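## Task

In this storeroom, find every cardboard box whose lot number (printed on the shelf edge directly beneath it) starts with 4, and set each one on the desk. The robot must not tip over or finish leaning. An item counts only if it rests on the desk by itself at the end, not if the robot is still holding it there.

## Robot and tools

ROBOT. A simulated Hello Robot Stretch 4, about 1.6 m tall. It has an omni-wheel base (rim within 0.23 m of its centre), a vertical lift on a mast, one arm that telescopes straight forward, a wrist with yaw, pitch and roll, and a two-finger gripper. There is a single arm, so every joint command is one set of named values. Loose objects may occasionally be nudged by outside forces.

FRAMES. Base frame: origin on the floor beneath the base centre, x ahead, y to the left, z up. hand_pose is reported in this frame and marks a point between the open fingertips; the printed value may be somewhat off. The odometry frame is where the base frame was when the scene began. base_odometry comes from wheel counts only, so wheel slip is counted as movement; heading runs -3.142 to 3.142, left positive.

TOOLS.
execute_actions: argument "actions" is a list holding one action or none (none just reports state and images). "cameras" optionally lists head_camera, head_left_camera, head_right_camera, wrist_camera or all; omitted or null means all, [] means none. An action may contain:
- "base": exactly one relative move from where the base last reported itself. translate_m: straight drive in metres, forward positive, -2 to 2. strafe_m: sideways drive in metres, left positive, -2 to 2. rotate_rad: turn in place in radians, counter-clockwise (left) positive, -3.2 to 3.2.
- "joints": absolute joint targets by name (not offsets). lift_m 0 to 1.2 m; arm_m 0 to 0.55 m extension; wrist_yaw_rad -1.134 to 4.276 (0 points ahead, positive turns left, 3.14 folded back, past 3.4 the arm may block it); wrist_pitch_rad -1.117 to 4.259 (0 level, 1.57 pointing down); wrist_roll_rad -1.117 to 4.259 (0 puts the fingers level with each other, positive is clockwise viewed from behind); gripper_m -0.038 to 0.141, the fingertip gap in metres (negative presses the tips together). A joint target past its range is clipped and reported; other bad values or unknown keys reject the whole call.
- "pace": slow, default, fast or max (base up to 0.1/0.3/0.4/0.6 m/s and 1/2/3/4 rad/s; a raised lift lowers these caps).
- "contact_limits": {"arm_m": 0 to 0.75}, how hard the arm may push before halting; 0.5 if omitted.
- Or alone: {"end_of_arm": "enable_torque"} to revive wrist or gripper motors that cut out.
All motions in one action begin together. Anything left out may keep pursuing its earlier target. No action runs beyond 15 s. To unfold at the start, lift_m 0.4 with wrist_yaw_rad 0 in one action works.
wait: seconds 0 to 10; commands nothing and returns the same report.
zoom_image: camera plus region [x0, y0, x1, y1] in pixels of that camera's latest image, top-left origin, at most 504 by 504; useful for reading lot numbers.
read_manual: returns licence texts only.
finished_scene: scene 1 or 2; ends it irreversibly and reports success, then gives the next task.

CAMERAS. head_camera (420x560) looks forward and down from the mast top; turn the base to look around. head_left_camera and head_right_camera (420x672 fisheyes) look more steeply down and show the base and arm. wrist_camera (616x392) looks along the fingers, tips near the bottom.

RESULT LINES. base_status and joint_status tell how the last action's motions ended: done (for the base, wheels turned as asked even if slipping), off_target, contact_stop_at_<key> (blocked; that part goes slack), limit_stop_at_<name> (e.g. own_body for self-collision, tilt when leaning past 6 degrees, which slackens lift, arm and wheels), time_out, torque_fault (wrist or gripper motor limp until enable_torque). on_its_own lists what happened without a command; "held at" is the held target, not the position. joint_positions gives current values. lidar_m: 12 distances in metres for 30-degree sectors, first straight ahead, counter-clockwise (4th left, 7th behind, 10th right); "-" means nothing seen or closer than 0.25 m; tabletops register. wrist_depth_mm: 7x7 grid of median depths, 100 to 2000 mm, row by row from top left. turned_by_wheels vs turned_by_imu differing by over about 0.1 rad signals a bump or slip. base_tilt in degrees (forward, right positive). motor_effort in percent with bracketed peak; for wheel_0..2 positive means turning right; a steady gripper effort change suggests a firm grip.

GRIPPING. Command gripper_m smaller than the object width; deeper squeezes pull it toward the wrist. Readings alone do not prove a hold—check images and effort. If fingertips jam on a surface, raise the lift.

AVOID. Driving or turning with over 1 kg held and arm_m above 0.2, especially at fast or max; strong pushes or pulls, particularly with the lift high; pressing the gripper into things (torque faults); tilted-up, rolled wrist poses that hit the body; dropping or slamming items; ending with anything held by the robot.

Each tool is called after ">>>" as name([rows], argument=value, ...), one row to a line, values as JSON.

## Session

>>> execute_actions(actions=[])

Scene clock: 0.00 s.
base_odometry: x=+0.000 y=+0.000 heading=+0.000 (m, m, rad; odometry frame)
turned_by_wheels: +0.000 (rad since the last result)
turned_by_imu: +0.000 (rad since the last result)
base_tilt: forward=+0.5 right=+0.1 (deg)
lidar_m: 2.01 1.03 0.72 0.66 0.69 0.90 2.23 1.22 0.84 0.77 0.82 2.09
base_status: not commanded
joint_positions: lift_m=+0.221 arm_m=+0.001 wrist_yaw_rad=+3.172 wrist_pitch_rad=+0.013 wrist_roll_rad=-0.004 gripper_m=+0.057
joint_status: not commanded
motor_effort: lift_m=+19 arm_m=-1 wrist_yaw_rad=-1 wrist_pitch_rad=-7 wrist_roll_rad=-1 gripper_m=-6 wheel_0=+0 wheel_1=+0 wheel_2=+1 (%)
hand_pose: x=-0.1195 y=+0.0786 z=+0.3957 quat_wxyz=(-0.015, -0.007, -0.002, +1.000) (m; base frame)
wrist_depth_mm: - 137 - - - 1098 798 / - 136 - - - 1118 788 / - 121 161 - - 1098 788 / - 133 206 - - 1060 798 / 132 - - - - 1078 778 / 1537 1661 1499 1921 1708 1042 759 / 1098 1008 1025 1160 189 1042 759
pictures: head_camera, head_left_camera, head_right_camera, wrist_camera
Images, in order (width x height): head_camera 420x560, head_left_camera 420x672, head_right_camera 420x672, wrist_camera 616x392.

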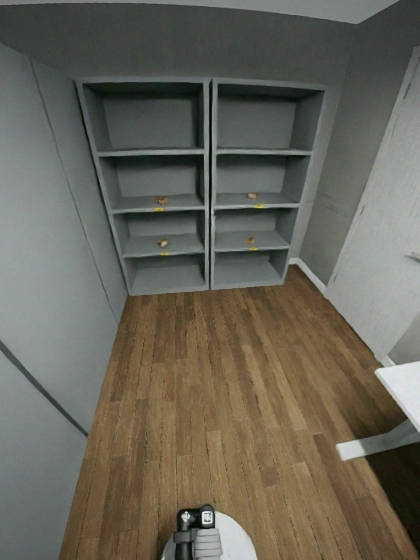

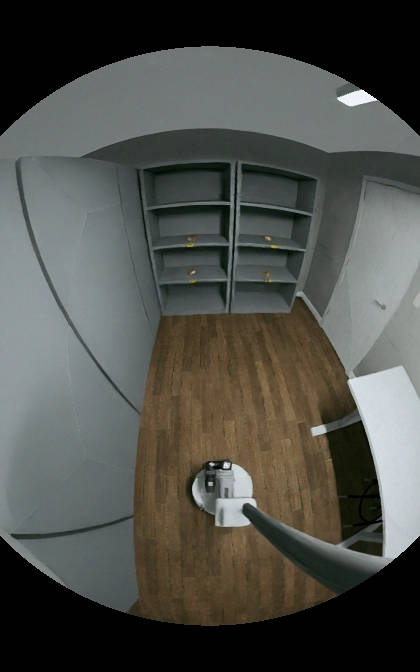

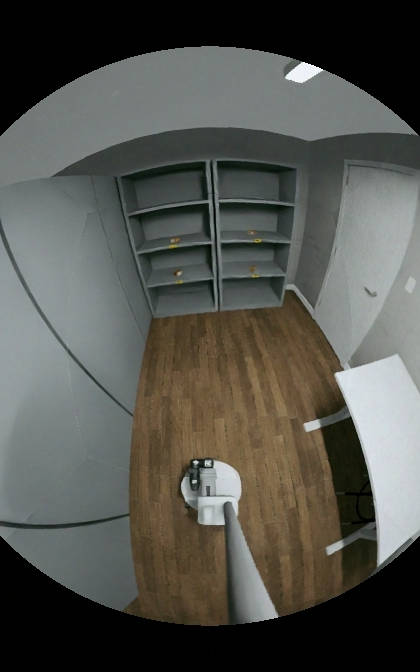

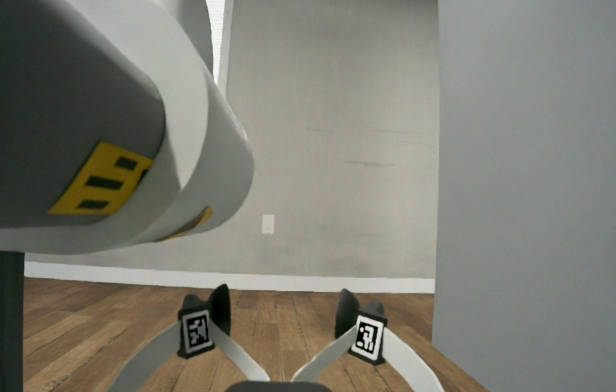

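>>> execute_actions([
  {"base":{"translate_m":0.9},"joints":{"lift_m":0.5,"wrist_yaw_rad":0,"gripper_m":0.14},"pace":"fast"},
], cameras=["head_camera","wrist_camera"])

>>> zoom_image(camera="head_camera", region=[60,200,360,380])

Scene clock: 6.63 s.
base_odometry: x=+0.900 y=+0.000 heading=+0.000 (m, m, rad; odometry frame)
turned_by_wheels: +0.000 (rad since the last result)
turned_by_imu: -0.002 (rad since the last result)
base_tilt: forward=+0.6 right=+0.1 (deg)
lidar_m: 1.09 1.13 0.78 0.71 0.74 1.00 3.15 1.12 0.84 1.35 1.51 1.19
base_status: done
joint_positions: lift_m=+0.500 arm_m=+0.001 wrist_yaw_rad=+0.000 wrist_pitch_rad=+0.013 wrist_roll_rad=-0.004 gripper_m=+0.140
joint_status: all done
motor_effort: lift_m=+21(25) arm_m=-1(1) wrist_yaw_rad=-2(12) wrist_pitch_rad=-6(7) wrist_roll_rad=-2(2) gripper_m=+0(3) wheel_0=-1(8) wheel_1=+0(8) wheel_2=+1(10) (%)
hand_pose: x=+0.4600 y=-0.0873 z=+0.6743 quat_wxyz=(+1.000, -0.002, +0.007, +0.000) (m; base frame)
wrist_depth_mm: 1255 1281 1336 931 1336 1308 1205 / 1229 1281 1336 1182 1397 1499 1229 / 1229 1281 1229 1025 1138 1205 1138 / 1255 1281 1308 1098 1397 1464 1160 / 1229 1281 1308 976 1397 1397 1229 / 1229 206 976 917 960 1025 1118 / 1229 1255 1281 891 1397 1430 1182
pictures: head_camera, wrist_camera
Images, in order (width x height): head_camera 420x560, wrist_camera 616x392.

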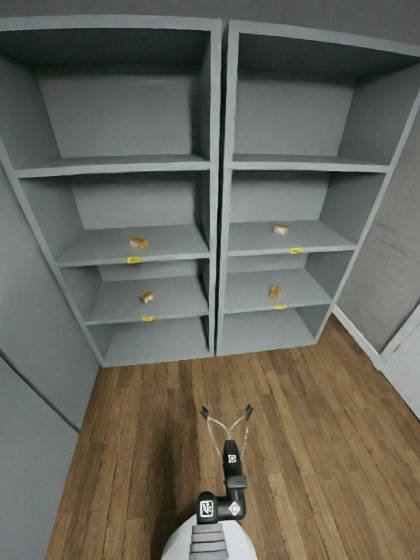

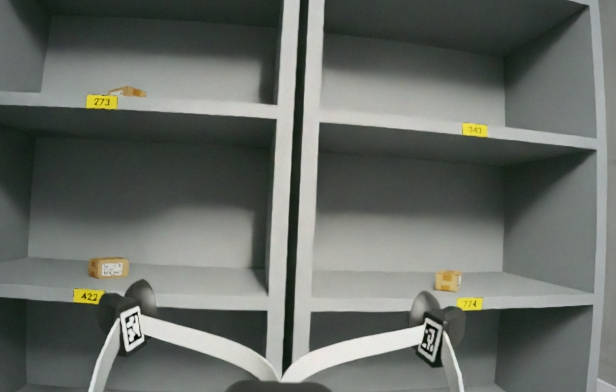

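Region (60, 200, 360, 380) of head_camera's 420x560 image, scaled by 1.680, with more detail than that image has; it fills the top 302 rows of this view, and the rest is white.

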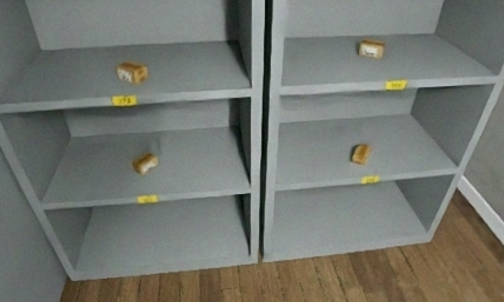

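>>> execute_actions([
  {"base":{"strafe_m":0.4},"joints":{"lift_m":0.34}},
], cameras=[])

>>> execute_actions([
  {"base":{"rotate_rad":0.12}},
], cameras=[])

>>> execute_actions([
  {"base":{"translate_m":0.45}},
], cameras=["head_camera","wrist_camera"])

Scene clock: 15.53 s.
base_odometry: x=+0.900 y=+0.400 heading=+0.000 (m, m, rad; odometry frame)
turned_by_wheels: +0.000 (rad since the last result)
turned_by_imu: -0.001 (rad since the last result)
base_tilt: forward=+0.6 right=+0.1 (deg)
lidar_m: 1.05 0.50 0.36 0.32 0.33 0.45 1.09 1.80 1.21 1.36 1.69 1.17
base_status: done
joint_positions: lift_m=+0.340 arm_m=+0.001 wrist_yaw_rad=+0.000 wrist_pitch_rad=+0.013 wrist_roll_rad=-0.004 gripper_m=+0.140
joint_status: all done
motor_effort: lift_m=+16(19) arm_m=-1(1) wrist_yaw_rad=-1(2) wrist_pitch_rad=-8(8) wrist_roll_rad=-3(2) gripper_m=-1(1) wheel_0=+1(9) wheel_1=+0(10) wheel_2=+0(1) (%)
hand_pose: x=+0.4600 y=-0.0874 z=+0.5146 quat_wxyz=(+1.000, -0.002, +0.007, +0.000) (m; base frame)
wrist_depth_mm: 788 891 1098 1336 1160 1464 1464 / 798 1025 1160 1118 1042 976 1160 / 809 1138 1308 1366 1255 1366 1499 / 820 1138 1281 1308 1205 1430 1464 / 820 1098 1281 1366 1078 960 1464 / 809 208 1281 1336 1182 1397 1430 / 809 991 1118 1160 946 1255 1397
pictures: none
No camera images: the call's "cameras" was empty. Leave "cameras" out to get every camera's image.

Scene clock: 16.30 s.
base_odometry: x=+0.900 y=+0.400 heading=+0.120 (m, m, rad; odometry frame)
turned_by_wheels: +0.120 (rad since the last result)
turned_by_imu: +0.123 (rad since the last result)
base_tilt: forward=+0.8 right=+0.2 (deg)
lidar_m: 1.07 0.47 0.34 0.32 0.36 0.52 3.20 1.58 1.21 1.85 1.48 1.11
base_status: done
joint_positions: lift_m=+0.340 arm_m=+0.001 wrist_yaw_rad=+0.000 wrist_pitch_rad=+0.013 wrist_roll_rad=-0.004 gripper_m=+0.140
joint_status: not commanded
motor_effort: lift_m=+16(16) arm_m=-1(1) wrist_yaw_rad=-2(1) wrist_pitch_rad=-7(7) wrist_roll_rad=-2(2) gripper_m=-1(1) wheel_0=+0(4) wheel_1=+0(4) wheel_2=+1(5) (%)
hand_pose: x=+0.4600 y=-0.0874 z=+0.5146 quat_wxyz=(+1.000, -0.002, +0.007, +0.000) (m; base frame)
wrist_depth_mm: 603 878 976 1098 1308 904 1336 / 603 891 1138 1118 1098 904 904 / 627 866 1336 1308 1336 991 1308 / 634 878 1308 1308 1336 946 1281 / 647 866 1281 1308 1308 878 1118 / 647 207 1281 1308 1308 866 1281 / 640 798 1118 1182 1138 891 1308
pictures: none
No camera images: the call's "cameras" was empty. Leave "cameras" out to get every camera's image.

Scene clock: 19.30 s.
base_odometry: x=+1.347 y=+0.454 heading=+0.120 (m, m, rad; odometry frame)
turned_by_wheels: +0.000 (rad since the last result)
turned_by_imu: -0.001 (rad since the last result)
base_tilt: forward=+0.6 right=+0.1 (deg)
lidar_m: 0.62 0.45 0.32 0.30 0.33 0.49 1.66 1.62 1.48 1.89 0.87 0.62
base_status: done
joint_positions: lift_m=+0.340 arm_m=+0.001 wrist_yaw_rad=+0.000 wrist_pitch_rad=+0.013 wrist_roll_rad=-0.004 gripper_m=+0.140
joint_status: not commanded
motor_effort: lift_m=+16(16) arm_m=-1(1) wrist_yaw_rad=-1(1) wrist_pitch_rad=-7(7) wrist_roll_rad=-2(3) gripper_m=+0(2) wheel_0=+0(5) wheel_1=+0(7) wheel_2=+0(10) (%)
hand_pose: x=+0.4600 y=-0.0874 z=+0.5146 quat_wxyz=(+1.000, -0.002, +0.007, +0.000) (m; base frame)
wrist_depth_mm: 488 699 798 798 778 741 691 / 492 732 878 891 891 891 715 / 496 741 878 878 866 866 715 / 504 759 866 878 891 854 715 / 413 436 415 418 459 500 535 / 508 208 854 854 854 842 661 / 512 661 854 842 842 854 676
pictures: head_camera, wrist_camera
Images, in order (width x height): head_camera 420x560, wrist_camera 616x392.

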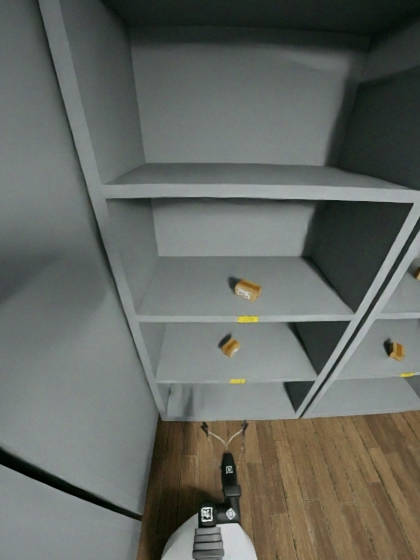

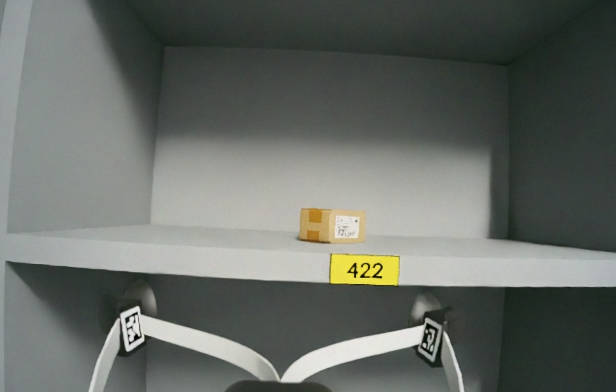

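>>> execute_actions([
  {"base":{"strafe_m":-0.05},"joints":{"lift_m":0.385}},
], cameras=[])

>>> execute_actions([
  {"joints":{"arm_m":0.25}},
], cameras=["wrist_camera"])

Scene clock: 24.03 s.
base_odometry: x=+1.353 y=+0.404 heading=+0.120 (m, m, rad; odometry frame)
turned_by_wheels: +0.000 (rad since the last result)
turned_by_imu: +0.000 (rad since the last result)
base_tilt: forward=+0.6 right=+0.1 (deg)
lidar_m: 0.61 0.47 0.36 0.35 0.39 0.58 1.82 1.55 1.43 1.83 0.86 0.65
base_status: done
joint_positions: lift_m=+0.385 arm_m=+0.001 wrist_yaw_rad=+0.000 wrist_pitch_rad=+0.013 wrist_roll_rad=-0.004 gripper_m=+0.140
joint_status: all done
motor_effort: lift_m=+21(24) arm_m=-1(1) wrist_yaw_rad=-1(1) wrist_pitch_rad=-7(7) wrist_roll_rad=-2(2) gripper_m=-3(1) wheel_0=-2(9) wheel_1=+1(8) wheel_2=-2(2) (%)
hand_pose: x=+0.4600 y=-0.0874 z=+0.5592 quat_wxyz=(+1.000, -0.002, +0.007, +0.000) (m; base frame)
wrist_depth_mm: 554 691 715 715 691 654 621 / 564 842 878 878 878 842 640 / 569 854 878 878 878 878 640 / 574 854 854 866 878 866 627 / 521 683 778 569 866 768 597 / 530 208 410 410 418 415 418 / 574 759 831 854 854 788 609
pictures: none
No camera images: the call's "cameras" was empty. Leave "cameras" out to get every camera's image.

Scene clock: 25.90 s.
base_odometry: x=+1.353 y=+0.404 heading=+0.120 (m, m, rad; odometry frame)
turned_by_wheels: +0.000 (rad since the last result)
turned_by_imu: +0.000 (rad since the last result)
base_tilt: forward=+0.6 right=+0.1 (deg)
lidar_m: 0.60 0.51 0.38 0.34 0.38 0.58 1.83 1.54 1.44 1.85 0.87 0.64
base_status: not commanded
joint_positions: lift_m=+0.385 arm_m=+0.249 wrist_yaw_rad=+0.000 wrist_pitch_rad=+0.013 wrist_roll_rad=-0.004 gripper_m=+0.140
joint_status: all done
motor_effort: lift_m=+21(21) arm_m=+4(5) wrist_yaw_rad=-1(0) wrist_pitch_rad=-7(7) wrist_roll_rad=-1(1) gripper_m=-1(3) wheel_0=-2(1) wheel_1=+1(1) wheel_2=-1(1) (%)
hand_pose: x=+0.7086 y=-0.0874 z=+0.5592 quat_wxyz=(+1.000, -0.002, +0.007, +0.000) (m; base frame)
wrist_depth_mm: 539 634 634 627 627 634 621 / 544 627 621 627 621 634 640 / 564 621 627 627 627 634 640 / 564 615 621 621 621 621 634 / 508 615 615 345 621 621 627 / 282 207 320 301 315 359 357 / 199 184 189 202 198 213 -
pictures: wrist_camera
Images, in order (width x height): wrist_camera 616x392.

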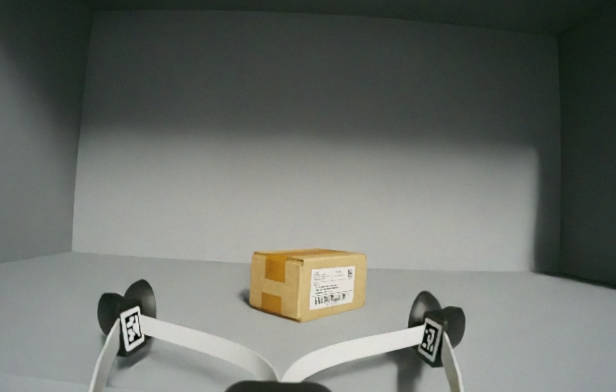

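>>> execute_actions([
  {"base":{"strafe_m":-0.025},"joints":{"arm_m":0.365,"lift_m":0.378},"pace":"slow"},
], cameras=["wrist_camera"])

>>> execute_actions([
  {"joints":{"gripper_m":0.02}},
], cameras=[])

>>> execute_actions([
  {"joints":{"lift_m":0.42}},
], cameras=["wrist_camera"])

Scene clock: 33.63 s.
base_odometry: x=+1.356 y=+0.380 heading=+0.119 (m, m, rad; odometry frame)
turned_by_wheels: -0.001 (rad since the last result)
turned_by_imu: +0.004 (rad since the last result)
base_tilt: forward=+0.5 right=+0.1 (deg)
lidar_m: 0.61 0.54 0.39 0.36 0.40 0.61 2.04 1.52 1.40 1.83 0.87 0.61
base_status: done
joint_positions: lift_m=+0.378 arm_m=+0.353 wrist_yaw_rad=-0.009 wrist_pitch_rad=+0.011 wrist_roll_rad=-0.004 gripper_m=+0.140
joint_status: arm_m contact_stop (moved +0.103 of +0.116); the others done
on_its_own: arm_m is slack since a contact_stop (your +0.365 is given up); wrist_yaw_rad is at rest, and its effort (+26) is outside its rest range (-13 to +13)
motor_effort: lift_m=+18(20) arm_m=+0(20) wrist_yaw_rad=+26(62) wrist_pitch_rad=+0(8) wrist_roll_rad=-1(1) gripper_m=+0(2) wheel_0=-2(8) wheel_1=+0(9) wheel_2=-9(12) (%)
hand_pose: x=+0.8111 y=-0.0901 z=+0.5535 quat_wxyz=(+1.000, -0.002, +0.005, -0.005) (m; base frame)
wrist_depth_mm: 521 521 525 530 535 539 544 / 521 525 530 530 530 539 539 / 512 521 521 521 525 535 535 / 512 512 521 521 517 525 530 / 517 508 512 512 525 521 525 / 268 208 206 214 298 345 343 / 188 178 179 190 190 204 -
pictures: wrist_camera
Images, in order (width x height): wrist_camera 616x392.

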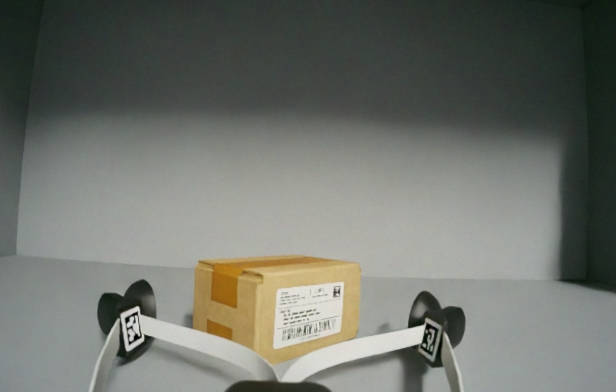

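not run: a stop came earlier in this reply.

not run: a stop came earlier in this reply.

Body hit the edge; pitch down instead.

>>> execute_actions([
  {"joints":{"arm_m":0.345,"lift_m":0.42,"wrist_pitch_rad":0.15},"pace":"slow"},
], cameras=[])

>>> execute_actions([
  {"joints":{"arm_m":0.37}},
], cameras=[])

>>> execute_actions([
  {"joints":{"gripper_m":0.02}},
], cameras=[])

>>> execute_actions([
  {"joints":{"lift_m":0.46}},
], cameras=["wrist_camera"])

Scene clock: 39.23 s.
base_odometry: x=+1.356 y=+0.380 heading=+0.120 (m, m, rad; odometry frame)
turned_by_wheels: +0.001 (rad since the last result)
turned_by_imu: +0.001 (rad since the last result)
base_tilt: forward=+0.5 right=+0.1 (deg)
lidar_m: 0.60 0.54 0.40 0.36 0.40 0.60 2.04 1.51 1.42 1.83 0.86 0.65
base_status: not commanded
joint_positions: lift_m=+0.420 arm_m=+0.346 wrist_yaw_rad=+0.000 wrist_pitch_rad=+0.152 wrist_roll_rad=-0.004 gripper_m=+0.140
joint_status: all done
motor_effort: lift_m=+21(22) arm_m=-5(8) wrist_yaw_rad=-1(26) wrist_pitch_rad=-6(88) wrist_roll_rad=-2(0) gripper_m=+1(3) wheel_0=-2(3) wheel_1=-1(0) wheel_2=+0(9) (%)
hand_pose: x=+0.8019 y=-0.0874 z=+0.5543 quat_wxyz=(+0.997, -0.002, +0.076, +0.000) (m; base frame)
wrist_depth_mm: 496 500 500 500 496 496 496 / 500 508 508 504 500 504 504 / 508 521 508 517 517 517 512 / 521 512 521 525 525 517 521 / 384 407 424 253 480 504 508 / 248 208 223 216 255 296 298 / 193 183 187 195 195 208 -
pictures: none
No camera images: the call's "cameras" was empty. Leave "cameras" out to get every camera's image.

Scene clock: 40.07 s.
base_odometry: x=+1.356 y=+0.380 heading=+0.119 (m, m, rad; odometry frame)
turned_by_wheels: +0.000 (rad since the last result)
turned_by_imu: +0.006 (rad since the last result)
base_tilt: forward=+0.4 right=+0.3 (deg)
lidar_m: 0.62 0.52 0.39 0.38 0.41 0.60 2.13 1.46 1.40 1.82 0.85 0.64
base_status: not commanded
joint_positions: lift_m=+0.420 arm_m=+0.362 wrist_yaw_rad=-0.008 wrist_pitch_rad=+0.155 wrist_roll_rad=-0.004 gripper_m=+0.140
joint_status: arm_m contact_stop (moved +0.016 of +0.024)
on_its_own: arm_m is slack since a contact_stop (your +0.370 is given up); wrist_yaw_rad is at rest, and its effort (+22) is outside its rest range (-13 to +13)
motor_effort: lift_m=+18(21) arm_m=+0(21) wrist_yaw_rad=+22(65) wrist_pitch_rad=-14(26) wrist_roll_rad=-1(3) gripper_m=+1(6) wheel_0=-1(6) wheel_1=+0(5) wheel_2=-7(15) (%)
hand_pose: x=+0.8171 y=-0.0897 z=+0.5538 quat_wxyz=(+0.997, -0.002, +0.077, -0.004) (m; base frame)
wrist_depth_mm: 480 484 484 480 488 480 484 / 488 492 488 496 496 492 492 / 496 504 496 496 492 500 500 / 500 508 508 504 508 508 508 / 382 407 427 249 473 492 508 / 246 208 208 197 246 293 297 / 193 182 186 186 195 206 -
pictures: none
No camera images: the call's "cameras" was empty. Leave "cameras" out to get every camera's image.

not run: a stop came earlier in this reply.

not run: a stop came earlier in this reply.

>>> execute_actions([
  {"joints":{"gripper_m":0.02,"arm_m":0.357}},
], cameras=[])

>>> execute_actions([
  {"joints":{"lift_m":0.46}},
], cameras=["wrist_camera"])

Scene clock: 45.13 s.
base_odometry: x=+1.356 y=+0.380 heading=+0.120 (m, m, rad; odometry frame)
turned_by_wheels: +0.000 (rad since the last result)
turned_by_imu: +0.001 (rad since the last result)
base_tilt: forward=+0.6 right=+0.1 (deg)
lidar_m: 0.60 0.54 0.39 0.35 0.41 0.61 2.12 1.45 1.41 1.83 0.87 0.62
base_status: not commanded
joint_positions: lift_m=+0.420 arm_m=+0.358 wrist_yaw_rad=-0.001 wrist_pitch_rad=+0.153 wrist_roll_rad=-0.004 gripper_m=+0.021
joint_status: all done
motor_effort: lift_m=+18(18) arm_m=-4(5) wrist_yaw_rad=+1(21) wrist_pitch_rad=-8(14) wrist_roll_rad=-2(1) gripper_m=-24(25) wheel_0=-1(1) wheel_1=+0(0) wheel_2=-2(7) (%)
hand_pose: x=+0.8137 y=-0.0876 z=+0.5543 quat_wxyz=(+0.997, -0.002, +0.077, +0.000) (m; base frame)
wrist_depth_mm: 488 488 492 488 484 492 488 / 500 500 500 500 496 496 496 / 496 500 504 504 504 504 500 / 508 512 508 512 508 512 508 / 382 407 430 248 477 496 504 / 247 256 197 183 271 294 296 / 191 172 191 187 178 207 -
pictures: none
No camera images: the call's "cameras" was empty. Leave "cameras" out to get every camera's image.

Scene clock: 46.13 s.
base_odometry: x=+1.356 y=+0.380 heading=+0.120 (m, m, rad; odometry frame)
turned_by_wheels: +0.000 (rad since the last result)
turned_by_imu: +0.000 (rad since the last result)
base_tilt: forward=+0.5 right=+0.1 (deg)
lidar_m: 0.61 0.51 0.38 0.37 0.40 0.61 2.14 1.49 1.42 1.82 0.86 0.63
base_status: not commanded
joint_positions: lift_m=+0.460 arm_m=+0.358 wrist_yaw_rad=-0.001 wrist_pitch_rad=+0.153 wrist_roll_rad=-0.004 gripper_m=+0.021
joint_status: all done
motor_effort: lift_m=+22(22) arm_m=-4(4) wrist_yaw_rad=+1(1) wrist_pitch_rad=-12(11) wrist_roll_rad=+0(2) gripper_m=-24(23) wheel_0=-1(2) wheel_1=+0(0) wheel_2=-2(2) (%)
hand_pose: x=+0.8137 y=-0.0876 z=+0.5939 quat_wxyz=(+0.997, -0.002, +0.077, +0.000) (m; base frame)
wrist_depth_mm: 488 488 492 488 488 488 484 / 496 492 496 492 496 496 492 / 500 500 504 496 500 500 500 / 508 512 508 517 512 508 508 / 512 508 512 248 517 517 517 / 336 349 196 183 366 399 402 / 260 171 200 188 177 281 297
pictures: wrist_camera
Images, in order (width x height): wrist_camera 616x392.

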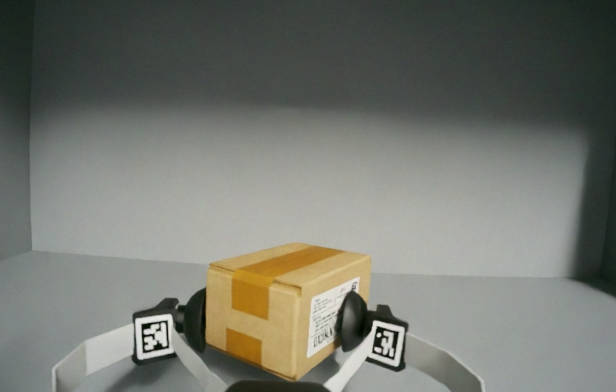

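>>> execute_actions([
  {"base":{"translate_m":-1.0},"joints":{"arm_m":0}},
], cameras=[])

>>> execute_actions([
  {"base":{"rotate_rad":-1.6},"joints":{"lift_m":0.8},"pace":"slow"},
], cameras=[])

>>> execute_actions([
  {"base":{"translate_m":0.4},"joints":{"arm_m":0.2}},
], cameras=["wrist_camera","head_camera"])

Scene clock: 55.30 s.
base_odometry: x=+0.363 y=+0.260 heading=+0.120 (m, m, rad; odometry frame)
turned_by_wheels: +0.000 (rad since the last result)
turned_by_imu: +0.002 (rad since the last result)
base_tilt: forward=+0.8 right=+0.2 (deg)
lidar_m: 1.47 0.59 0.44 0.43 0.48 0.67 2.64 1.40 1.05 0.98 1.86 1.68
base_status: done
joint_positions: lift_m=+0.460 arm_m=+0.001 wrist_yaw_rad=+0.000 wrist_pitch_rad=+0.154 wrist_roll_rad=-0.004 gripper_m=+0.021
joint_status: all done
motor_effort: lift_m=+21(22) arm_m=-4(5) wrist_yaw_rad=+0(0) wrist_pitch_rad=-11(12) wrist_roll_rad=-2(2) gripper_m=-28(27) wheel_0=+1(7) wheel_1=+0(4) wheel_2=-1(8) (%)
hand_pose: x=+0.4572 y=-0.0875 z=+0.5939 quat_wxyz=(+0.997, -0.002, +0.077, +0.000) (m; base frame)
wrist_depth_mm: 732 1078 1756 1808 1618 1808 1756 / 750 1078 1499 1808 1430 1808 1756 / 768 1118 1808 1808 1618 1808 1756 / 778 1182 1808 1808 1576 1863 1708 / 798 1138 1661 248 1576 1863 1808 / 768 1025 197 185 1464 1576 1618 / 750 171 200 187 178 1255 1336
pictures: none
No camera images: the call's "cameras" was empty. Leave "cameras" out to get every camera's image.

Scene clock: 58.60 s.
base_odometry: x=+0.363 y=+0.260 heading=-1.480 (m, m, rad; odometry frame)
turned_by_wheels: -1.600 (rad since the last result)
turned_by_imu: -1.635 (rad since the last result)
base_tilt: forward=+0.6 right=+0.3 (deg)
lidar_m: 1.00 1.84 1.67 1.66 0.64 0.46 0.45 0.45 0.65 2.60 1.43 1.04
base_status: done
joint_positions: lift_m=+0.800 arm_m=+0.001 wrist_yaw_rad=+0.000 wrist_pitch_rad=+0.154 wrist_roll_rad=-0.004 gripper_m=+0.021
joint_status: all done
motor_effort: lift_m=+22(22) arm_m=-4(4) wrist_yaw_rad=-1(0) wrist_pitch_rad=-12(11) wrist_roll_rad=-2(1) gripper_m=-27(23) wheel_0=+0(5) wheel_1=+1(5) wheel_2=+0(5) (%)
hand_pose: x=+0.4572 y=-0.0874 z=+0.9338 quat_wxyz=(+0.997, -0.002, +0.077, +0.000) (m; base frame)
wrist_depth_mm: 1430 1464 1499 1576 1537 1618 1537 / 1499 1499 1464 1499 1576 1618 1618 / 1537 1499 1537 1499 1576 1537 1618 / 1464 1537 1576 1618 1576 1618 1661 / 1576 1576 1537 247 1336 1336 1397 / 1576 1576 198 183 866 976 976 / 1618 172 201 187 177 1537 1756
pictures: none
No camera images: the call's "cameras" was empty. Leave "cameras" out to get every camera's image.

Scene clock: 61.40 s.
base_odometry: x=+0.399 y=-0.138 heading=-1.480 (m, m, rad; odometry frame)
turned_by_wheels: +0.000 (rad since the last result)
turned_by_imu: -0.001 (rad since the last result)
base_tilt: forward=+0.7 right=+0.2 (deg)
lidar_m: 0.61 1.46 1.69 1.62 1.21 0.90 0.85 0.89 1.22 2.57 0.89 0.64
base_status: done
joint_positions: lift_m=+0.800 arm_m=+0.199 wrist_yaw_rad=+0.000 wrist_pitch_rad=+0.154 wrist_roll_rad=-0.004 gripper_m=+0.021
joint_status: all done
motor_effort: lift_m=+21(22) arm_m=+4(4) wrist_yaw_rad=-1(0) wrist_pitch_rad=-11(12) wrist_roll_rad=-1(1) gripper_m=-28(27) wheel_0=-1(5) wheel_1=+2(3) wheel_2=+2(10) (%)
hand_pose: x=+0.6553 y=-0.0874 z=+0.9339 quat_wxyz=(+0.997, -0.002, +0.077, +0.000) (m; base frame)
wrist_depth_mm: 891 931 946 946 960 976 976 / 904 946 946 946 960 960 991 / 931 960 960 960 991 991 1008 / 931 960 960 976 991 1008 1025 / 946 991 991 248 991 1042 1025 / 960 1008 198 185 759 809 809 / 960 172 200 188 178 564 609
pictures: head_camera, wrist_camera
Images, in order (width x height): head_camera 420x560, wrist_camera 616x392.

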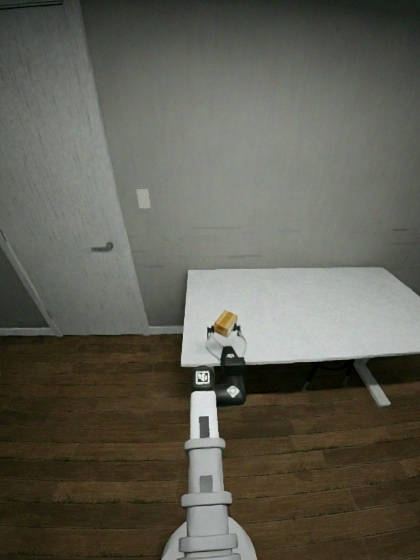

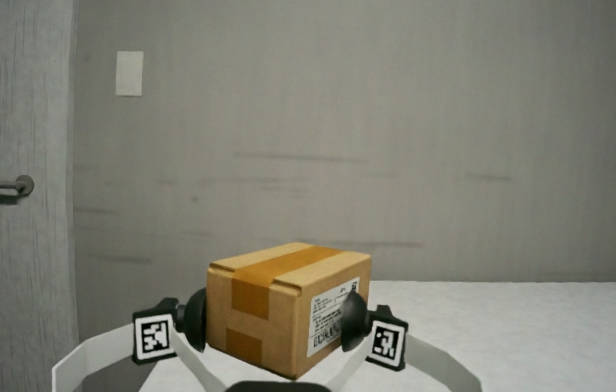

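>>> execute_actions([
  {"joints":{"arm_m":0.32,"lift_m":0.625}},
], cameras=[])

Scene clock: 65.43 s.
base_odometry: x=+0.399 y=-0.138 heading=-1.480 (m, m, rad; odometry frame)
turned_by_wheels: +0.000 (rad since the last result)
turned_by_imu: +0.000 (rad since the last result)
base_tilt: forward=+0.7 right=+0.4 (deg)
lidar_m: 0.64 1.45 1.69 1.61 1.22 0.89 0.85 0.88 1.23 2.58 0.86 0.63
base_status: not commanded
joint_positions: lift_m=+0.625 arm_m=+0.319 wrist_yaw_rad=+0.000 wrist_pitch_rad=+0.154 wrist_roll_rad=-0.004 gripper_m=+0.021
joint_status: all done
motor_effort: lift_m=+16(20) arm_m=+4(3) wrist_yaw_rad=-1(0) wrist_pitch_rad=-12(11) wrist_roll_rad=+0(1) gripper_m=-23(26) wheel_0=+0(1) wheel_1=+2(2) wheel_2=+2(2) (%)
hand_pose: x=+0.7753 y=-0.0874 z=+0.7593 quat_wxyz=(+0.997, -0.002, +0.077, +0.000) (m; base frame)
wrist_depth_mm: 820 820 820 831 842 854 842 / 809 831 831 842 854 866 866 / 809 854 866 854 866 866 866 / 854 854 842 854 866 891 891 / 854 854 500 248 559 580 597 / 842 298 198 183 315 342 343 / 223 172 201 187 178 240 -
pictures: none
No camera images: the call's "cameras" was empty. Leave "cameras" out to get every camera's image.

>>> execute_actions([
  {"joints":{"lift_m":0.609},"pace":"slow"},
], cameras=[])

>>> execute_actions([
  {"joints":{"gripper_m":0.14}},
], cameras=[])

>>> execute_actions([
  {"joints":{"arm_m":0,"wrist_pitch_rad":0}},
], cameras=["wrist_camera"])

>>> execute_actions([
  {"base":{"strafe_m":-2},"pace":"fast"},
], cameras=["head_left_camera"])

>>> execute_actions([
  {"base":{"rotate_rad":3.08}},
], cameras=["head_camera"])

Scene clock: 72.07 s.
base_odometry: x=+0.399 y=-0.138 heading=-1.480 (m, m, rad; odometry frame)
turned_by_wheels: +0.000 (rad since the last result)
turned_by_imu: +0.000 (rad since the last result)
base_tilt: forward=+0.6 right=+0.1 (deg)
lidar_m: 0.64 1.44 1.69 1.62 1.22 0.89 0.85 0.87 1.22 2.56 0.88 0.65
base_status: not commanded
joint_positions: lift_m=+0.609 arm_m=+0.319 wrist_yaw_rad=+0.000 wrist_pitch_rad=+0.154 wrist_roll_rad=-0.004 gripper_m=+0.021
joint_status: all done
motor_effort: lift_m=+16(16) arm_m=+4(4) wrist_yaw_rad=-1(1) wrist_pitch_rad=-11(11) wrist_roll_rad=-2(2) gripper_m=-25(26) wheel_0=-1(0) wheel_1=+2(2) wheel_2=+2(2) (%)
hand_pose: x=+0.7753 y=-0.0874 z=+0.7433 quat_wxyz=(+0.997, -0.002, +0.077, +0.000) (m; base frame)
wrist_depth_mm: 820 820 820 842 842 842 854 / 820 831 842 842 842 866 866 / 831 842 831 842 878 854 878 / 831 854 866 866 878 878 878 / 866 477 439 248 488 504 521 / 252 263 197 184 277 301 301 / 196 172 193 188 178 211 -
pictures: none
No camera images: the call's "cameras" was empty. Leave "cameras" out to get every camera's image.

Scene clock: 74.23 s.
base_odometry: x=+0.399 y=-0.138 heading=-1.480 (m, m, rad; odometry frame)
turned_by_wheels: +0.000 (rad since the last result)
turned_by_imu: +0.000 (rad since the last result)
base_tilt: forward=+0.6 right=+0.2 (deg)
lidar_m: 0.63 1.46 1.68 1.62 1.21 0.89 0.85 0.88 1.22 2.57 0.86 0.63
base_status: not commanded
joint_positions: lift_m=+0.609 arm_m=+0.319 wrist_yaw_rad=+0.000 wrist_pitch_rad=+0.153 wrist_roll_rad=-0.004 gripper_m=+0.140
joint_status: all done
motor_effort: lift_m=+16(16) arm_m=+4(4) wrist_yaw_rad=-1(1) wrist_pitch_rad=-9(10) wrist_roll_rad=-1(1) gripper_m=+1(26) wheel_0=+0(1) wheel_1=+2(2) wheel_2=+2(2) (%)
hand_pose: x=+0.7753 y=-0.0874 z=+0.7436 quat_wxyz=(+0.997, -0.002, +0.076, +0.000) (m; base frame)
wrist_depth_mm: 809 831 831 831 854 842 854 / 809 820 842 854 842 866 854 / 831 820 842 842 866 878 878 / 831 842 866 866 854 891 891 / 842 484 449 264 492 512 521 / 256 208 221 202 257 301 301 / 198 188 191 196 200 212 -
pictures: none
No camera images: the call's "cameras" was empty. Leave "cameras" out to get every camera's image.

Scene clock: 76.30 s.
base_odometry: x=+0.399 y=-0.138 heading=-1.480 (m, m, rad; odometry frame)
turned_by_wheels: +0.000 (rad since the last result)
turned_by_imu: +0.000 (rad since the last result)
base_tilt: forward=+0.6 right=+0.1 (deg)
lidar_m: 0.60 1.44 1.68 1.63 1.23 0.89 0.86 0.86 1.23 2.56 0.90 0.64
base_status: not commanded
joint_positions: lift_m=+0.609 arm_m=+0.001 wrist_yaw_rad=+0.000 wrist_pitch_rad=+0.002 wrist_roll_rad=-0.004 gripper_m=+0.140
joint_status: all done
motor_effort: lift_m=+16(16) arm_m=-4(5) wrist_yaw_rad=-1(1) wrist_pitch_rad=-8(11) wrist_roll_rad=-2(1) gripper_m=+0(1) wheel_0=+0(1) wheel_1=+2(2) wheel_2=+2(2) (%)
hand_pose: x=+0.4606 y=-0.0874 z=+0.7867 quat_wxyz=(+1.000, -0.002, +0.001, +0.000) (m; base frame)
wrist_depth_mm: 1160 1160 1205 1229 1205 1255 1281 / 1138 1160 1182 1205 1229 1255 1281 / 1118 1182 1182 1229 1182 1205 1255 / 1118 1160 1160 1182 1205 1229 1229 / 1098 1138 1138 1160 1182 1205 1229 / 1118 207 496 512 484 549 559 / 1098 741 384 389 394 399 402
pictures: wrist_camera
Images, in order (width x height): wrist_camera 616x392.

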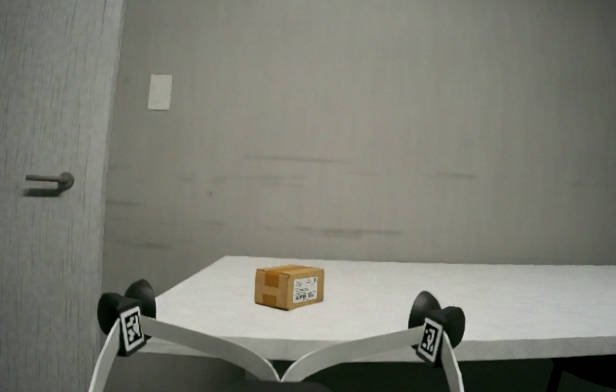

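Scene clock: 82.53 s.
base_odometry: x=-1.593 y=-0.319 heading=-1.480 (m, m, rad; odometry frame)
turned_by_wheels: +0.000 (rad since the last result)
turned_by_imu: +0.002 (rad since the last result)
base_tilt: forward=+0.5 right=+0.2 (deg)
lidar_m: 1.37 0.82 0.87 3.29 1.26 0.96 2.34 0.87 0.62 0.56 0.56 0.81
base_status: done
joint_positions: lift_m=+0.609 arm_m=+0.001 wrist_yaw_rad=+0.000 wrist_pitch_rad=+0.002 wrist_roll_rad=-0.004 gripper_m=+0.140
joint_status: not commanded
motor_effort: lift_m=+17(17) arm_m=-4(4) wrist_yaw_rad=-1(1) wrist_pitch_rad=-7(8) wrist_roll_rad=-1(1) gripper_m=+1(2) wheel_0=-2(10) wheel_1=+2(13) wheel_2=+0(3) (%)
hand_pose: x=+0.4606 y=-0.0874 z=+0.7867 quat_wxyz=(+1.000, -0.002, +0.001, +0.000) (m; base frame)
wrist_depth_mm: 1182 1182 1182 1205 1205 1042 750 / 1118 1160 1182 1160 1205 1078 750 / 1160 1118 1138 1138 1182 1078 759 / 1118 1118 1138 1160 1160 1042 732 / 1098 1118 1182 1138 1160 1025 715 / 1118 207 1138 1138 1160 931 723 / 1098 1098 1098 1118 1160 931 723
pictures: head_left_camera
Images, in order (width x height): head_left_camera 420x672.

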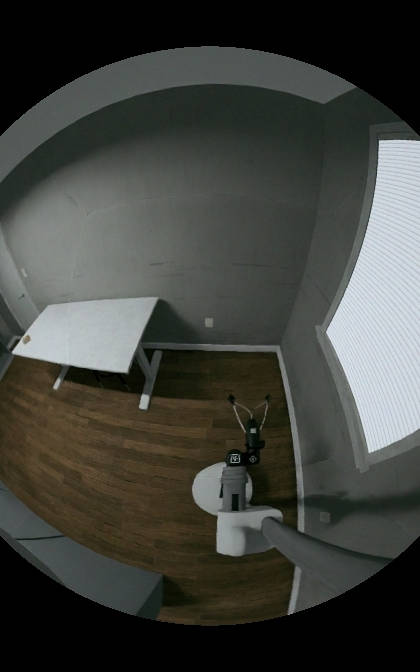

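Scene clock: 85.37 s.
base_odometry: x=-1.593 y=-0.319 heading=+1.600 (m, m, rad; odometry frame)
turned_by_wheels: +3.080 (rad since the last result)
turned_by_imu: +3.146 (rad since the last result)
base_tilt: forward=+0.6 right=+0.2 (deg)
lidar_m: 2.33 0.87 0.63 0.55 0.60 0.84 1.37 0.85 0.85 3.64 1.26 0.96
base_status: done
joint_positions: lift_m=+0.609 arm_m=+0.001 wrist_yaw_rad=+0.000 wrist_pitch_rad=+0.002 wrist_roll_rad=-0.004 gripper_m=+0.140
joint_status: not commanded
motor_effort: lift_m=+17(17) arm_m=-4(4) wrist_yaw_rad=-1(1) wrist_pitch_rad=-8(7) wrist_roll_rad=-1(2) gripper_m=+1(1) wheel_0=-2(5) wheel_1=+0(6) wheel_2=+0(8) (%)
hand_pose: x=+0.4606 y=-0.0874 z=+0.7867 quat_wxyz=(+1.000, -0.002, +0.001, +0.000) (m; base frame)
wrist_depth_mm: 1098 1708 - - 1060 707 723 / 1118 1708 - - 1025 707 723 / 1118 1708 - - 1025 707 715 / 1138 1808 - - 1025 691 699 / 1160 1863 - - 991 683 691 / 1160 207 - - 946 683 683 / 1182 1537 1863 - 759 683 691
pictures: head_camera
Images, in order (width x height): head_camera 420x560.

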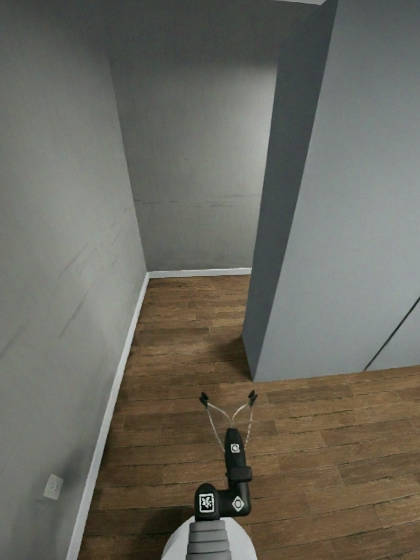

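>>> execute_actions([
  {"base":{"strafe_m":0.13}},
], cameras=[])

>>> execute_actions([
  {"base":{"translate_m":1.75},"pace":"fast"},
], cameras=[])

>>> execute_actions([
  {"base":{"rotate_rad":-1.54}},
], cameras=["head_camera"])

Scene clock: 91.30 s.
base_odometry: x=-1.723 y=-0.323 heading=+1.600 (m, m, rad; odometry frame)
turned_by_wheels: +0.000 (rad since the last result)
turned_by_imu: +0.000 (rad since the last result)
base_tilt: forward=+0.7 right=+0.1 (deg)
lidar_m: 2.04 0.69 0.46 0.44 0.44 0.60 1.37 1.05 0.94 3.68 1.26 1.03
base_status: done
joint_positions: lift_m=+0.609 arm_m=+0.001 wrist_yaw_rad=+0.000 wrist_pitch_rad=+0.002 wrist_roll_rad=-0.004 gripper_m=+0.140
joint_status: not commanded
motor_effort: lift_m=+17(17) arm_m=-4(4) wrist_yaw_rad=-1(1) wrist_pitch_rad=-8(8) wrist_roll_rad=-2(2) gripper_m=-1(2) wheel_0=+1(9) wheel_1=-1(10) wheel_2=+0(0) (%)
hand_pose: x=+0.4606 y=-0.0874 z=+0.7867 quat_wxyz=(+1.000, -0.002, +0.001, +0.000) (m; base frame)
wrist_depth_mm: 904 1336 - - - 809 723 / 904 1397 - - - 809 715 / 917 1397 - - - 820 707 / 946 1464 - - - 798 707 / 946 1537 - - - 788 691 / 946 206 - - - 723 683 / 946 1281 1808 - 1078 691 691
pictures: none
No camera images: the call's "cameras" was empty. Leave "cameras" out to get every camera's image.

Scene clock: 97.03 s.
base_odometry: x=-1.774 y=+1.426 heading=+1.600 (m, m, rad; odometry frame)
turned_by_wheels: +0.000 (rad since the last result)
turned_by_imu: -0.004 (rad since the last result)
base_tilt: forward=+0.5 right=+0.1 (deg)
lidar_m: 0.56 0.59 0.52 0.50 0.51 0.74 1.88 0.68 0.62 1.45 0.85 0.60
base_status: done
joint_positions: lift_m=+0.609 arm_m=+0.001 wrist_yaw_rad=+0.000 wrist_pitch_rad=+0.002 wrist_roll_rad=-0.004 gripper_m=+0.140
joint_status: not commanded
motor_effort: lift_m=+17(16) arm_m=-4(4) wrist_yaw_rad=+0(1) wrist_pitch_rad=-8(7) wrist_roll_rad=-1(1) gripper_m=+1(2) wheel_0=+0(6) wheel_1=+0(6) wheel_2=+0(10) (%)
hand_pose: x=+0.4606 y=-0.0874 z=+0.7867 quat_wxyz=(+1.000, -0.002, +0.001, +0.000) (m; base frame)
wrist_depth_mm: 362 366 375 379 387 397 407 / 357 362 373 382 384 394 397 / 355 362 366 377 382 392 397 / 353 355 366 373 379 389 394 / 349 355 364 370 379 384 392 / 347 208 362 370 373 384 389 / 342 347 355 364 366 382 384
pictures: none
No camera images: the call's "cameras" was empty. Leave "cameras" out to get every camera's image.

Scene clock: 99.07 s.
base_odometry: x=-1.774 y=+1.426 heading=+0.060 (m, m, rad; odometry frame)
turned_by_wheels: -1.540 (rad since the last result)
turned_by_imu: -1.573 (rad since the last result)
base_tilt: forward=+0.6 right=+0.3 (deg)
lidar_m: 1.55 0.84 0.60 0.56 0.58 0.53 0.51 0.52 0.71 1.87 0.68 0.61
base_status: done
joint_positions: lift_m=+0.609 arm_m=+0.001 wrist_yaw_rad=+0.000 wrist_pitch_rad=+0.002 wrist_roll_rad=-0.004 gripper_m=+0.140
joint_status: not commanded
motor_effort: lift_m=+17(17) arm_m=-4(4) wrist_yaw_rad=-1(1) wrist_pitch_rad=-7(7) wrist_roll_rad=-2(0) gripper_m=-4(2) wheel_0=+0(5) wheel_1=+1(8) wheel_2=+1(6) (%)
hand_pose: x=+0.4606 y=-0.0874 z=+0.7866 quat_wxyz=(+1.000, -0.002, +0.001, +0.000) (m; base frame)
wrist_depth_mm: 1025 1537 - - 1160 1078 1008 / 1042 1618 - - 1205 1182 1060 / 1078 1661 - - 1182 699 477 / 1098 1708 - - 1138 1182 976 / 1118 1708 - - 1138 1182 1008 / 1078 207 - - 1118 1118 1008 / 1098 1430 1863 - 809 741 878
pictures: head_camera
Images, in order (width x height): head_camera 420x560.

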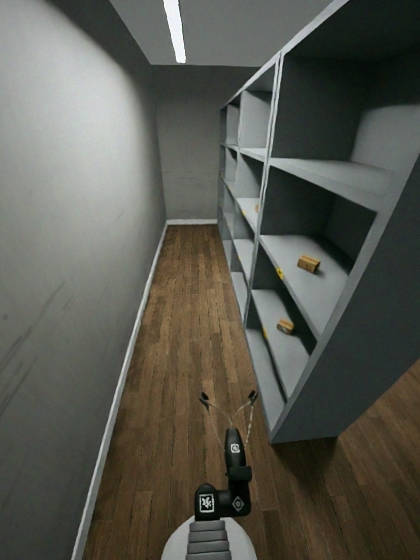

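>>> execute_actions([
  {"base":{"strafe_m":0.27}},
], cameras=[])

>>> execute_actions([
  {"base":{"rotate_rad":-1.52},"joints":{"lift_m":0.47}},
], cameras=[])

>>> execute_actions([
  {"base":{"strafe_m":1.0},"pace":"fast"},
], cameras=["wrist_camera"])

>>> execute_actions([
  {"base":{"strafe_m":0.95},"pace":"fast"},
], cameras=["wrist_camera","head_camera"])

Scene clock: 106.93 s.
base_odometry: x=-1.790 y=+1.696 heading=+0.060 (m, m, rad; odometry frame)
turned_by_wheels: +0.000 (rad since the last result)
turned_by_imu: -0.001 (rad since the last result)
base_tilt: forward=+0.6 right=+0.3 (deg)
lidar_m: 1.30 0.45 0.33 0.29 0.30 0.46 0.51 0.53 0.73 1.99 0.81 0.96
base_status: done
joint_positions: lift_m=+0.609 arm_m=+0.001 wrist_yaw_rad=+0.000 wrist_pitch_rad=+0.002 wrist_roll_rad=-0.004 gripper_m=+0.140
joint_status: not commanded
motor_effort: lift_m=+17(17) arm_m=-4(4) wrist_yaw_rad=-1(1) wrist_pitch_rad=-8(8) wrist_roll_rad=+0(2) gripper_m=-2(1) wheel_0=+0(9) wheel_1=+0(9) wheel_2=+1(0) (%)
hand_pose: x=+0.4606 y=-0.0874 z=+0.7866 quat_wxyz=(+1.000, -0.002, +0.001, +0.000) (m; base frame)
wrist_depth_mm: 634 960 - - - 1229 1042 / 647 991 - - - 1160 1205 / 661 1008 - - - 1182 1205 / 661 1042 - - - 1160 1160 / 668 1060 - - - 1182 1160 / 668 208 - - - 1160 1138 / 676 904 1808 - 1808 1118 891
pictures: none
No camera images: the call's "cameras" was empty. Leave "cameras" out to get every camera's image.

Scene clock: 108.97 s.
base_odometry: x=-1.790 y=+1.696 heading=-1.460 (m, m, rad; odometry frame)
turned_by_wheels: -1.520 (rad since the last result)
turned_by_imu: -1.553 (rad since the last result)
base_tilt: forward=+0.6 right=+0.1 (deg)
lidar_m: 2.14 0.83 0.99 1.16 0.43 0.30 0.30 0.33 0.45 0.49 0.53 0.74
base_status: done
joint_positions: lift_m=+0.470 arm_m=+0.001 wrist_yaw_rad=+0.000 wrist_pitch_rad=+0.002 wrist_roll_rad=-0.004 gripper_m=+0.140
joint_status: all done
motor_effort: lift_m=+16(15) arm_m=-4(4) wrist_yaw_rad=-1(1) wrist_pitch_rad=-8(7) wrist_roll_rad=-1(1) gripper_m=-2(2) wheel_0=+3(5) wheel_1=+0(9) wheel_2=+0(6) (%)
hand_pose: x=+0.4606 y=-0.0874 z=+0.6477 quat_wxyz=(+1.000, -0.002, +0.001, +0.000) (m; base frame)
wrist_depth_mm: 809 - - - 1808 904 634 / 831 - - - 1756 904 640 / 854 - - - 1808 904 627 / 854 - - - 1756 878 640 / 854 - - - 1618 866 621 / - 207 - - 1661 798 609 / 1576 1537 1576 1661 1281 778 597
pictures: none
No camera images: the call's "cameras" was empty. Leave "cameras" out to get every camera's image.

Scene clock: 112.70 s.
base_odometry: x=-0.796 y=+1.806 heading=-1.460 (m, m, rad; odometry frame)
turned_by_wheels: +0.000 (rad since the last result)
turned_by_imu: -0.003 (rad since the last result)
base_tilt: forward=+0.5 right=+0.2 (deg)
lidar_m: 0.67 0.70 1.03 1.06 0.40 0.29 0.26 0.30 0.43 1.25 1.59 0.70
base_status: done
joint_positions: lift_m=+0.470 arm_m=+0.001 wrist_yaw_rad=+0.000 wrist_pitch_rad=+0.002 wrist_roll_rad=-0.004 gripper_m=+0.140
joint_status: not commanded
motor_effort: lift_m=+16(16) arm_m=-4(4) wrist_yaw_rad=-1(1) wrist_pitch_rad=-7(8) wrist_roll_rad=-2(1) gripper_m=-2(3) wheel_0=+0(12) wheel_1=-1(11) wheel_2=-1(1) (%)
hand_pose: x=+0.4606 y=-0.0874 z=+0.6477 quat_wxyz=(+1.000, -0.002, +0.001, +0.000) (m; base frame)
wrist_depth_mm: 539 521 525 517 504 500 500 / 634 741 732 715 699 647 544 / 661 931 931 931 931 778 559 / 661 917 904 917 931 788 549 / 683 891 917 904 946 759 544 / 597 207 621 640 668 654 530 / 452 452 459 462 462 473 488
pictures: wrist_camera
Images, in order (width x height): wrist_camera 616x392.

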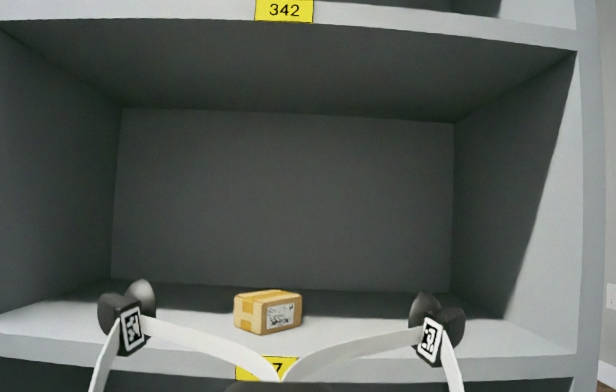

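Scene clock: 116.30 s.
base_odometry: x=+0.148 y=+1.912 heading=-1.460 (m, m, rad; odometry frame)
turned_by_wheels: +0.000 (rad since the last result)
turned_by_imu: -0.002 (rad since the last result)
base_tilt: forward=+0.4 right=+0.2 (deg)
lidar_m: 0.69 0.74 1.08 1.00 0.36 0.27 0.25 0.28 0.39 1.17 0.98 0.72
base_status: done
joint_positions: lift_m=+0.470 arm_m=+0.001 wrist_yaw_rad=+0.000 wrist_pitch_rad=+0.002 wrist_roll_rad=-0.004 gripper_m=+0.140
joint_status: not commanded
motor_effort: lift_m=+17(17) arm_m=-4(4) wrist_yaw_rad=-1(0) wrist_pitch_rad=-7(7) wrist_roll_rad=-1(0) gripper_m=-2(0) wheel_0=+0(11) wheel_1=+0(12) wheel_2=-1(1) (%)
hand_pose: x=+0.4606 y=-0.0874 z=+0.6477 quat_wxyz=(+1.000, -0.002, +0.001, +0.000) (m; base frame)
wrist_depth_mm: 539 521 525 525 525 530 521 / 621 741 741 723 699 654 564 / 634 946 931 960 960 820 580 / 654 946 931 931 946 798 580 / 647 946 946 931 946 798 569 / 585 208 699 647 661 676 559 / 473 477 480 480 492 504 496
pictures: head_camera, wrist_camera
Images, in order (width x height): head_camera 420x560, wrist_camera 616x392.

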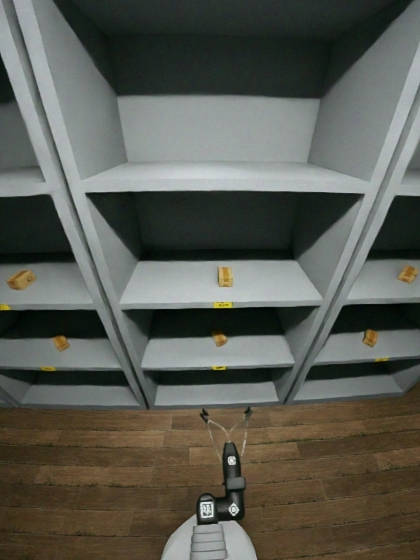

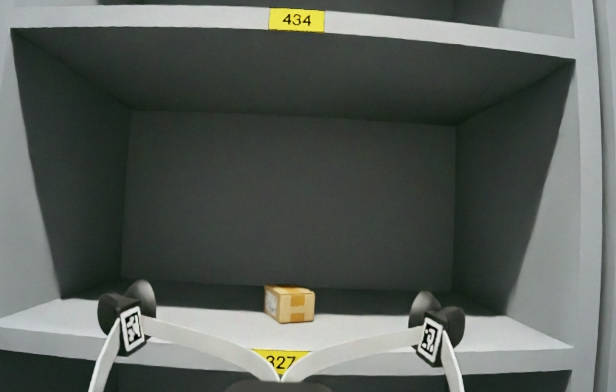

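Use the wrist to peek sideways.

>>> execute_actions([
  {"joints":{"wrist_yaw_rad":-0.95}},
], cameras=["wrist_camera"])

>>> execute_actions([
  {"joints":{"wrist_yaw_rad":1.1}},
], cameras=["wrist_camera"])

Scene clock: 120.63 s.
base_odometry: x=+0.148 y=+1.912 heading=-1.460 (m, m, rad; odometry frame)
turned_by_wheels: +0.000 (rad since the last result)
turned_by_imu: +0.000 (rad since the last result)
base_tilt: forward=+0.7 right=+0.2 (deg)
lidar_m: 0.69 0.75 1.05 0.97 0.38 0.26 0.25 0.27 0.38 1.18 1.00 0.72
base_status: not commanded
joint_positions: lift_m=+0.470 arm_m=+0.001 wrist_yaw_rad=-0.949 wrist_pitch_rad=+0.002 wrist_roll_rad=-0.004 gripper_m=+0.140
joint_status: all done
motor_effort: lift_m=+17(17) arm_m=-4(4) wrist_yaw_rad=-2(5) wrist_pitch_rad=-8(7) wrist_roll_rad=-2(1) gripper_m=-4(2) wheel_0=+0(1) wheel_1=+0(0) wheel_2=-1(1) (%)
hand_pose: x=+0.2689 y=-0.2855 z=+0.6477 quat_wxyz=(+0.889, -0.001, +0.002, -0.457) (m; base frame)
wrist_depth_mm: 554 683 1336 1430 - - - / 741 676 878 1618 - - - / 854 699 1118 1430 - - 1983 / 866 723 1397 1618 - - 1921 / 866 707 1336 1499 - - 1921 / 591 208 931 1499 1397 - 1921 / 798 647 991 1464 1537 1808 1808
pictures: wrist_camera
Images, in order (width x height): wrist_camera 616x392.

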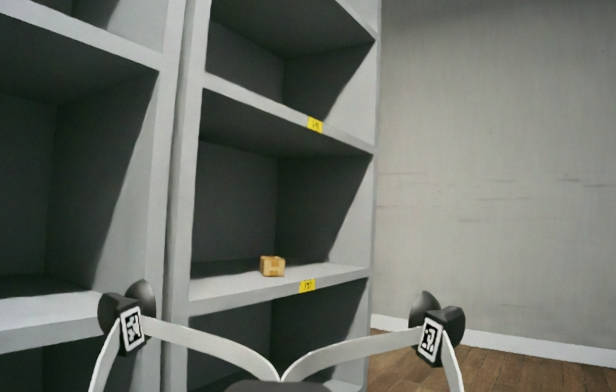

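Scene clock: 122.40 s.
base_odometry: x=+0.148 y=+1.912 heading=-1.460 (m, m, rad; odometry frame)
turned_by_wheels: +0.000 (rad since the last result)
turned_by_imu: +0.000 (rad since the last result)
base_tilt: forward=+0.5 right=+0.3 (deg)
lidar_m: 0.70 0.74 1.04 0.99 0.38 0.27 0.25 0.27 0.36 1.15 0.99 0.73
base_status: not commanded
joint_positions: lift_m=+0.470 arm_m=+0.001 wrist_yaw_rad=+1.099 wrist_pitch_rad=+0.002 wrist_roll_rad=-0.004 gripper_m=+0.140
joint_status: all done
motor_effort: lift_m=+17(17) arm_m=-4(4) wrist_yaw_rad=+1(2) wrist_pitch_rad=-8(8) wrist_roll_rad=-1(2) gripper_m=+1(1) wheel_0=-1(0) wheel_1=+0(0) wheel_2=-1(1) (%)
hand_pose: x=+0.3809 y=+0.2173 z=+0.6477 quat_wxyz=(+0.853, -0.002, +0.000, +0.522) (m; base frame)
wrist_depth_mm: 1863 - - 1430 1281 525 477 / 1863 - - 1397 768 539 585 / 1863 - - 1255 1118 535 603 / 1863 - - 1464 1308 525 597 / 1808 - - 1397 1255 525 591 / 1863 208 - 1366 732 517 574 / 1661 1576 1336 1366 1138 484 484
pictures: wrist_camera
Images, in order (width x height): wrist_camera 616x392.

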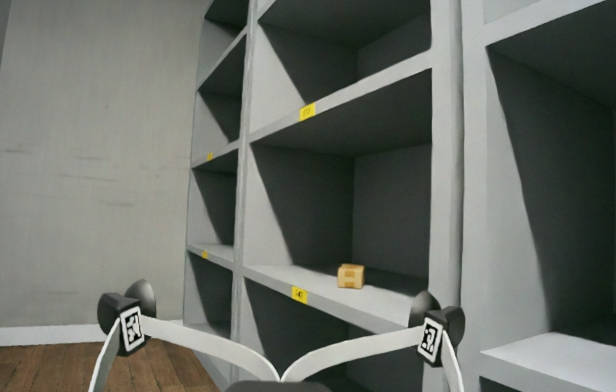

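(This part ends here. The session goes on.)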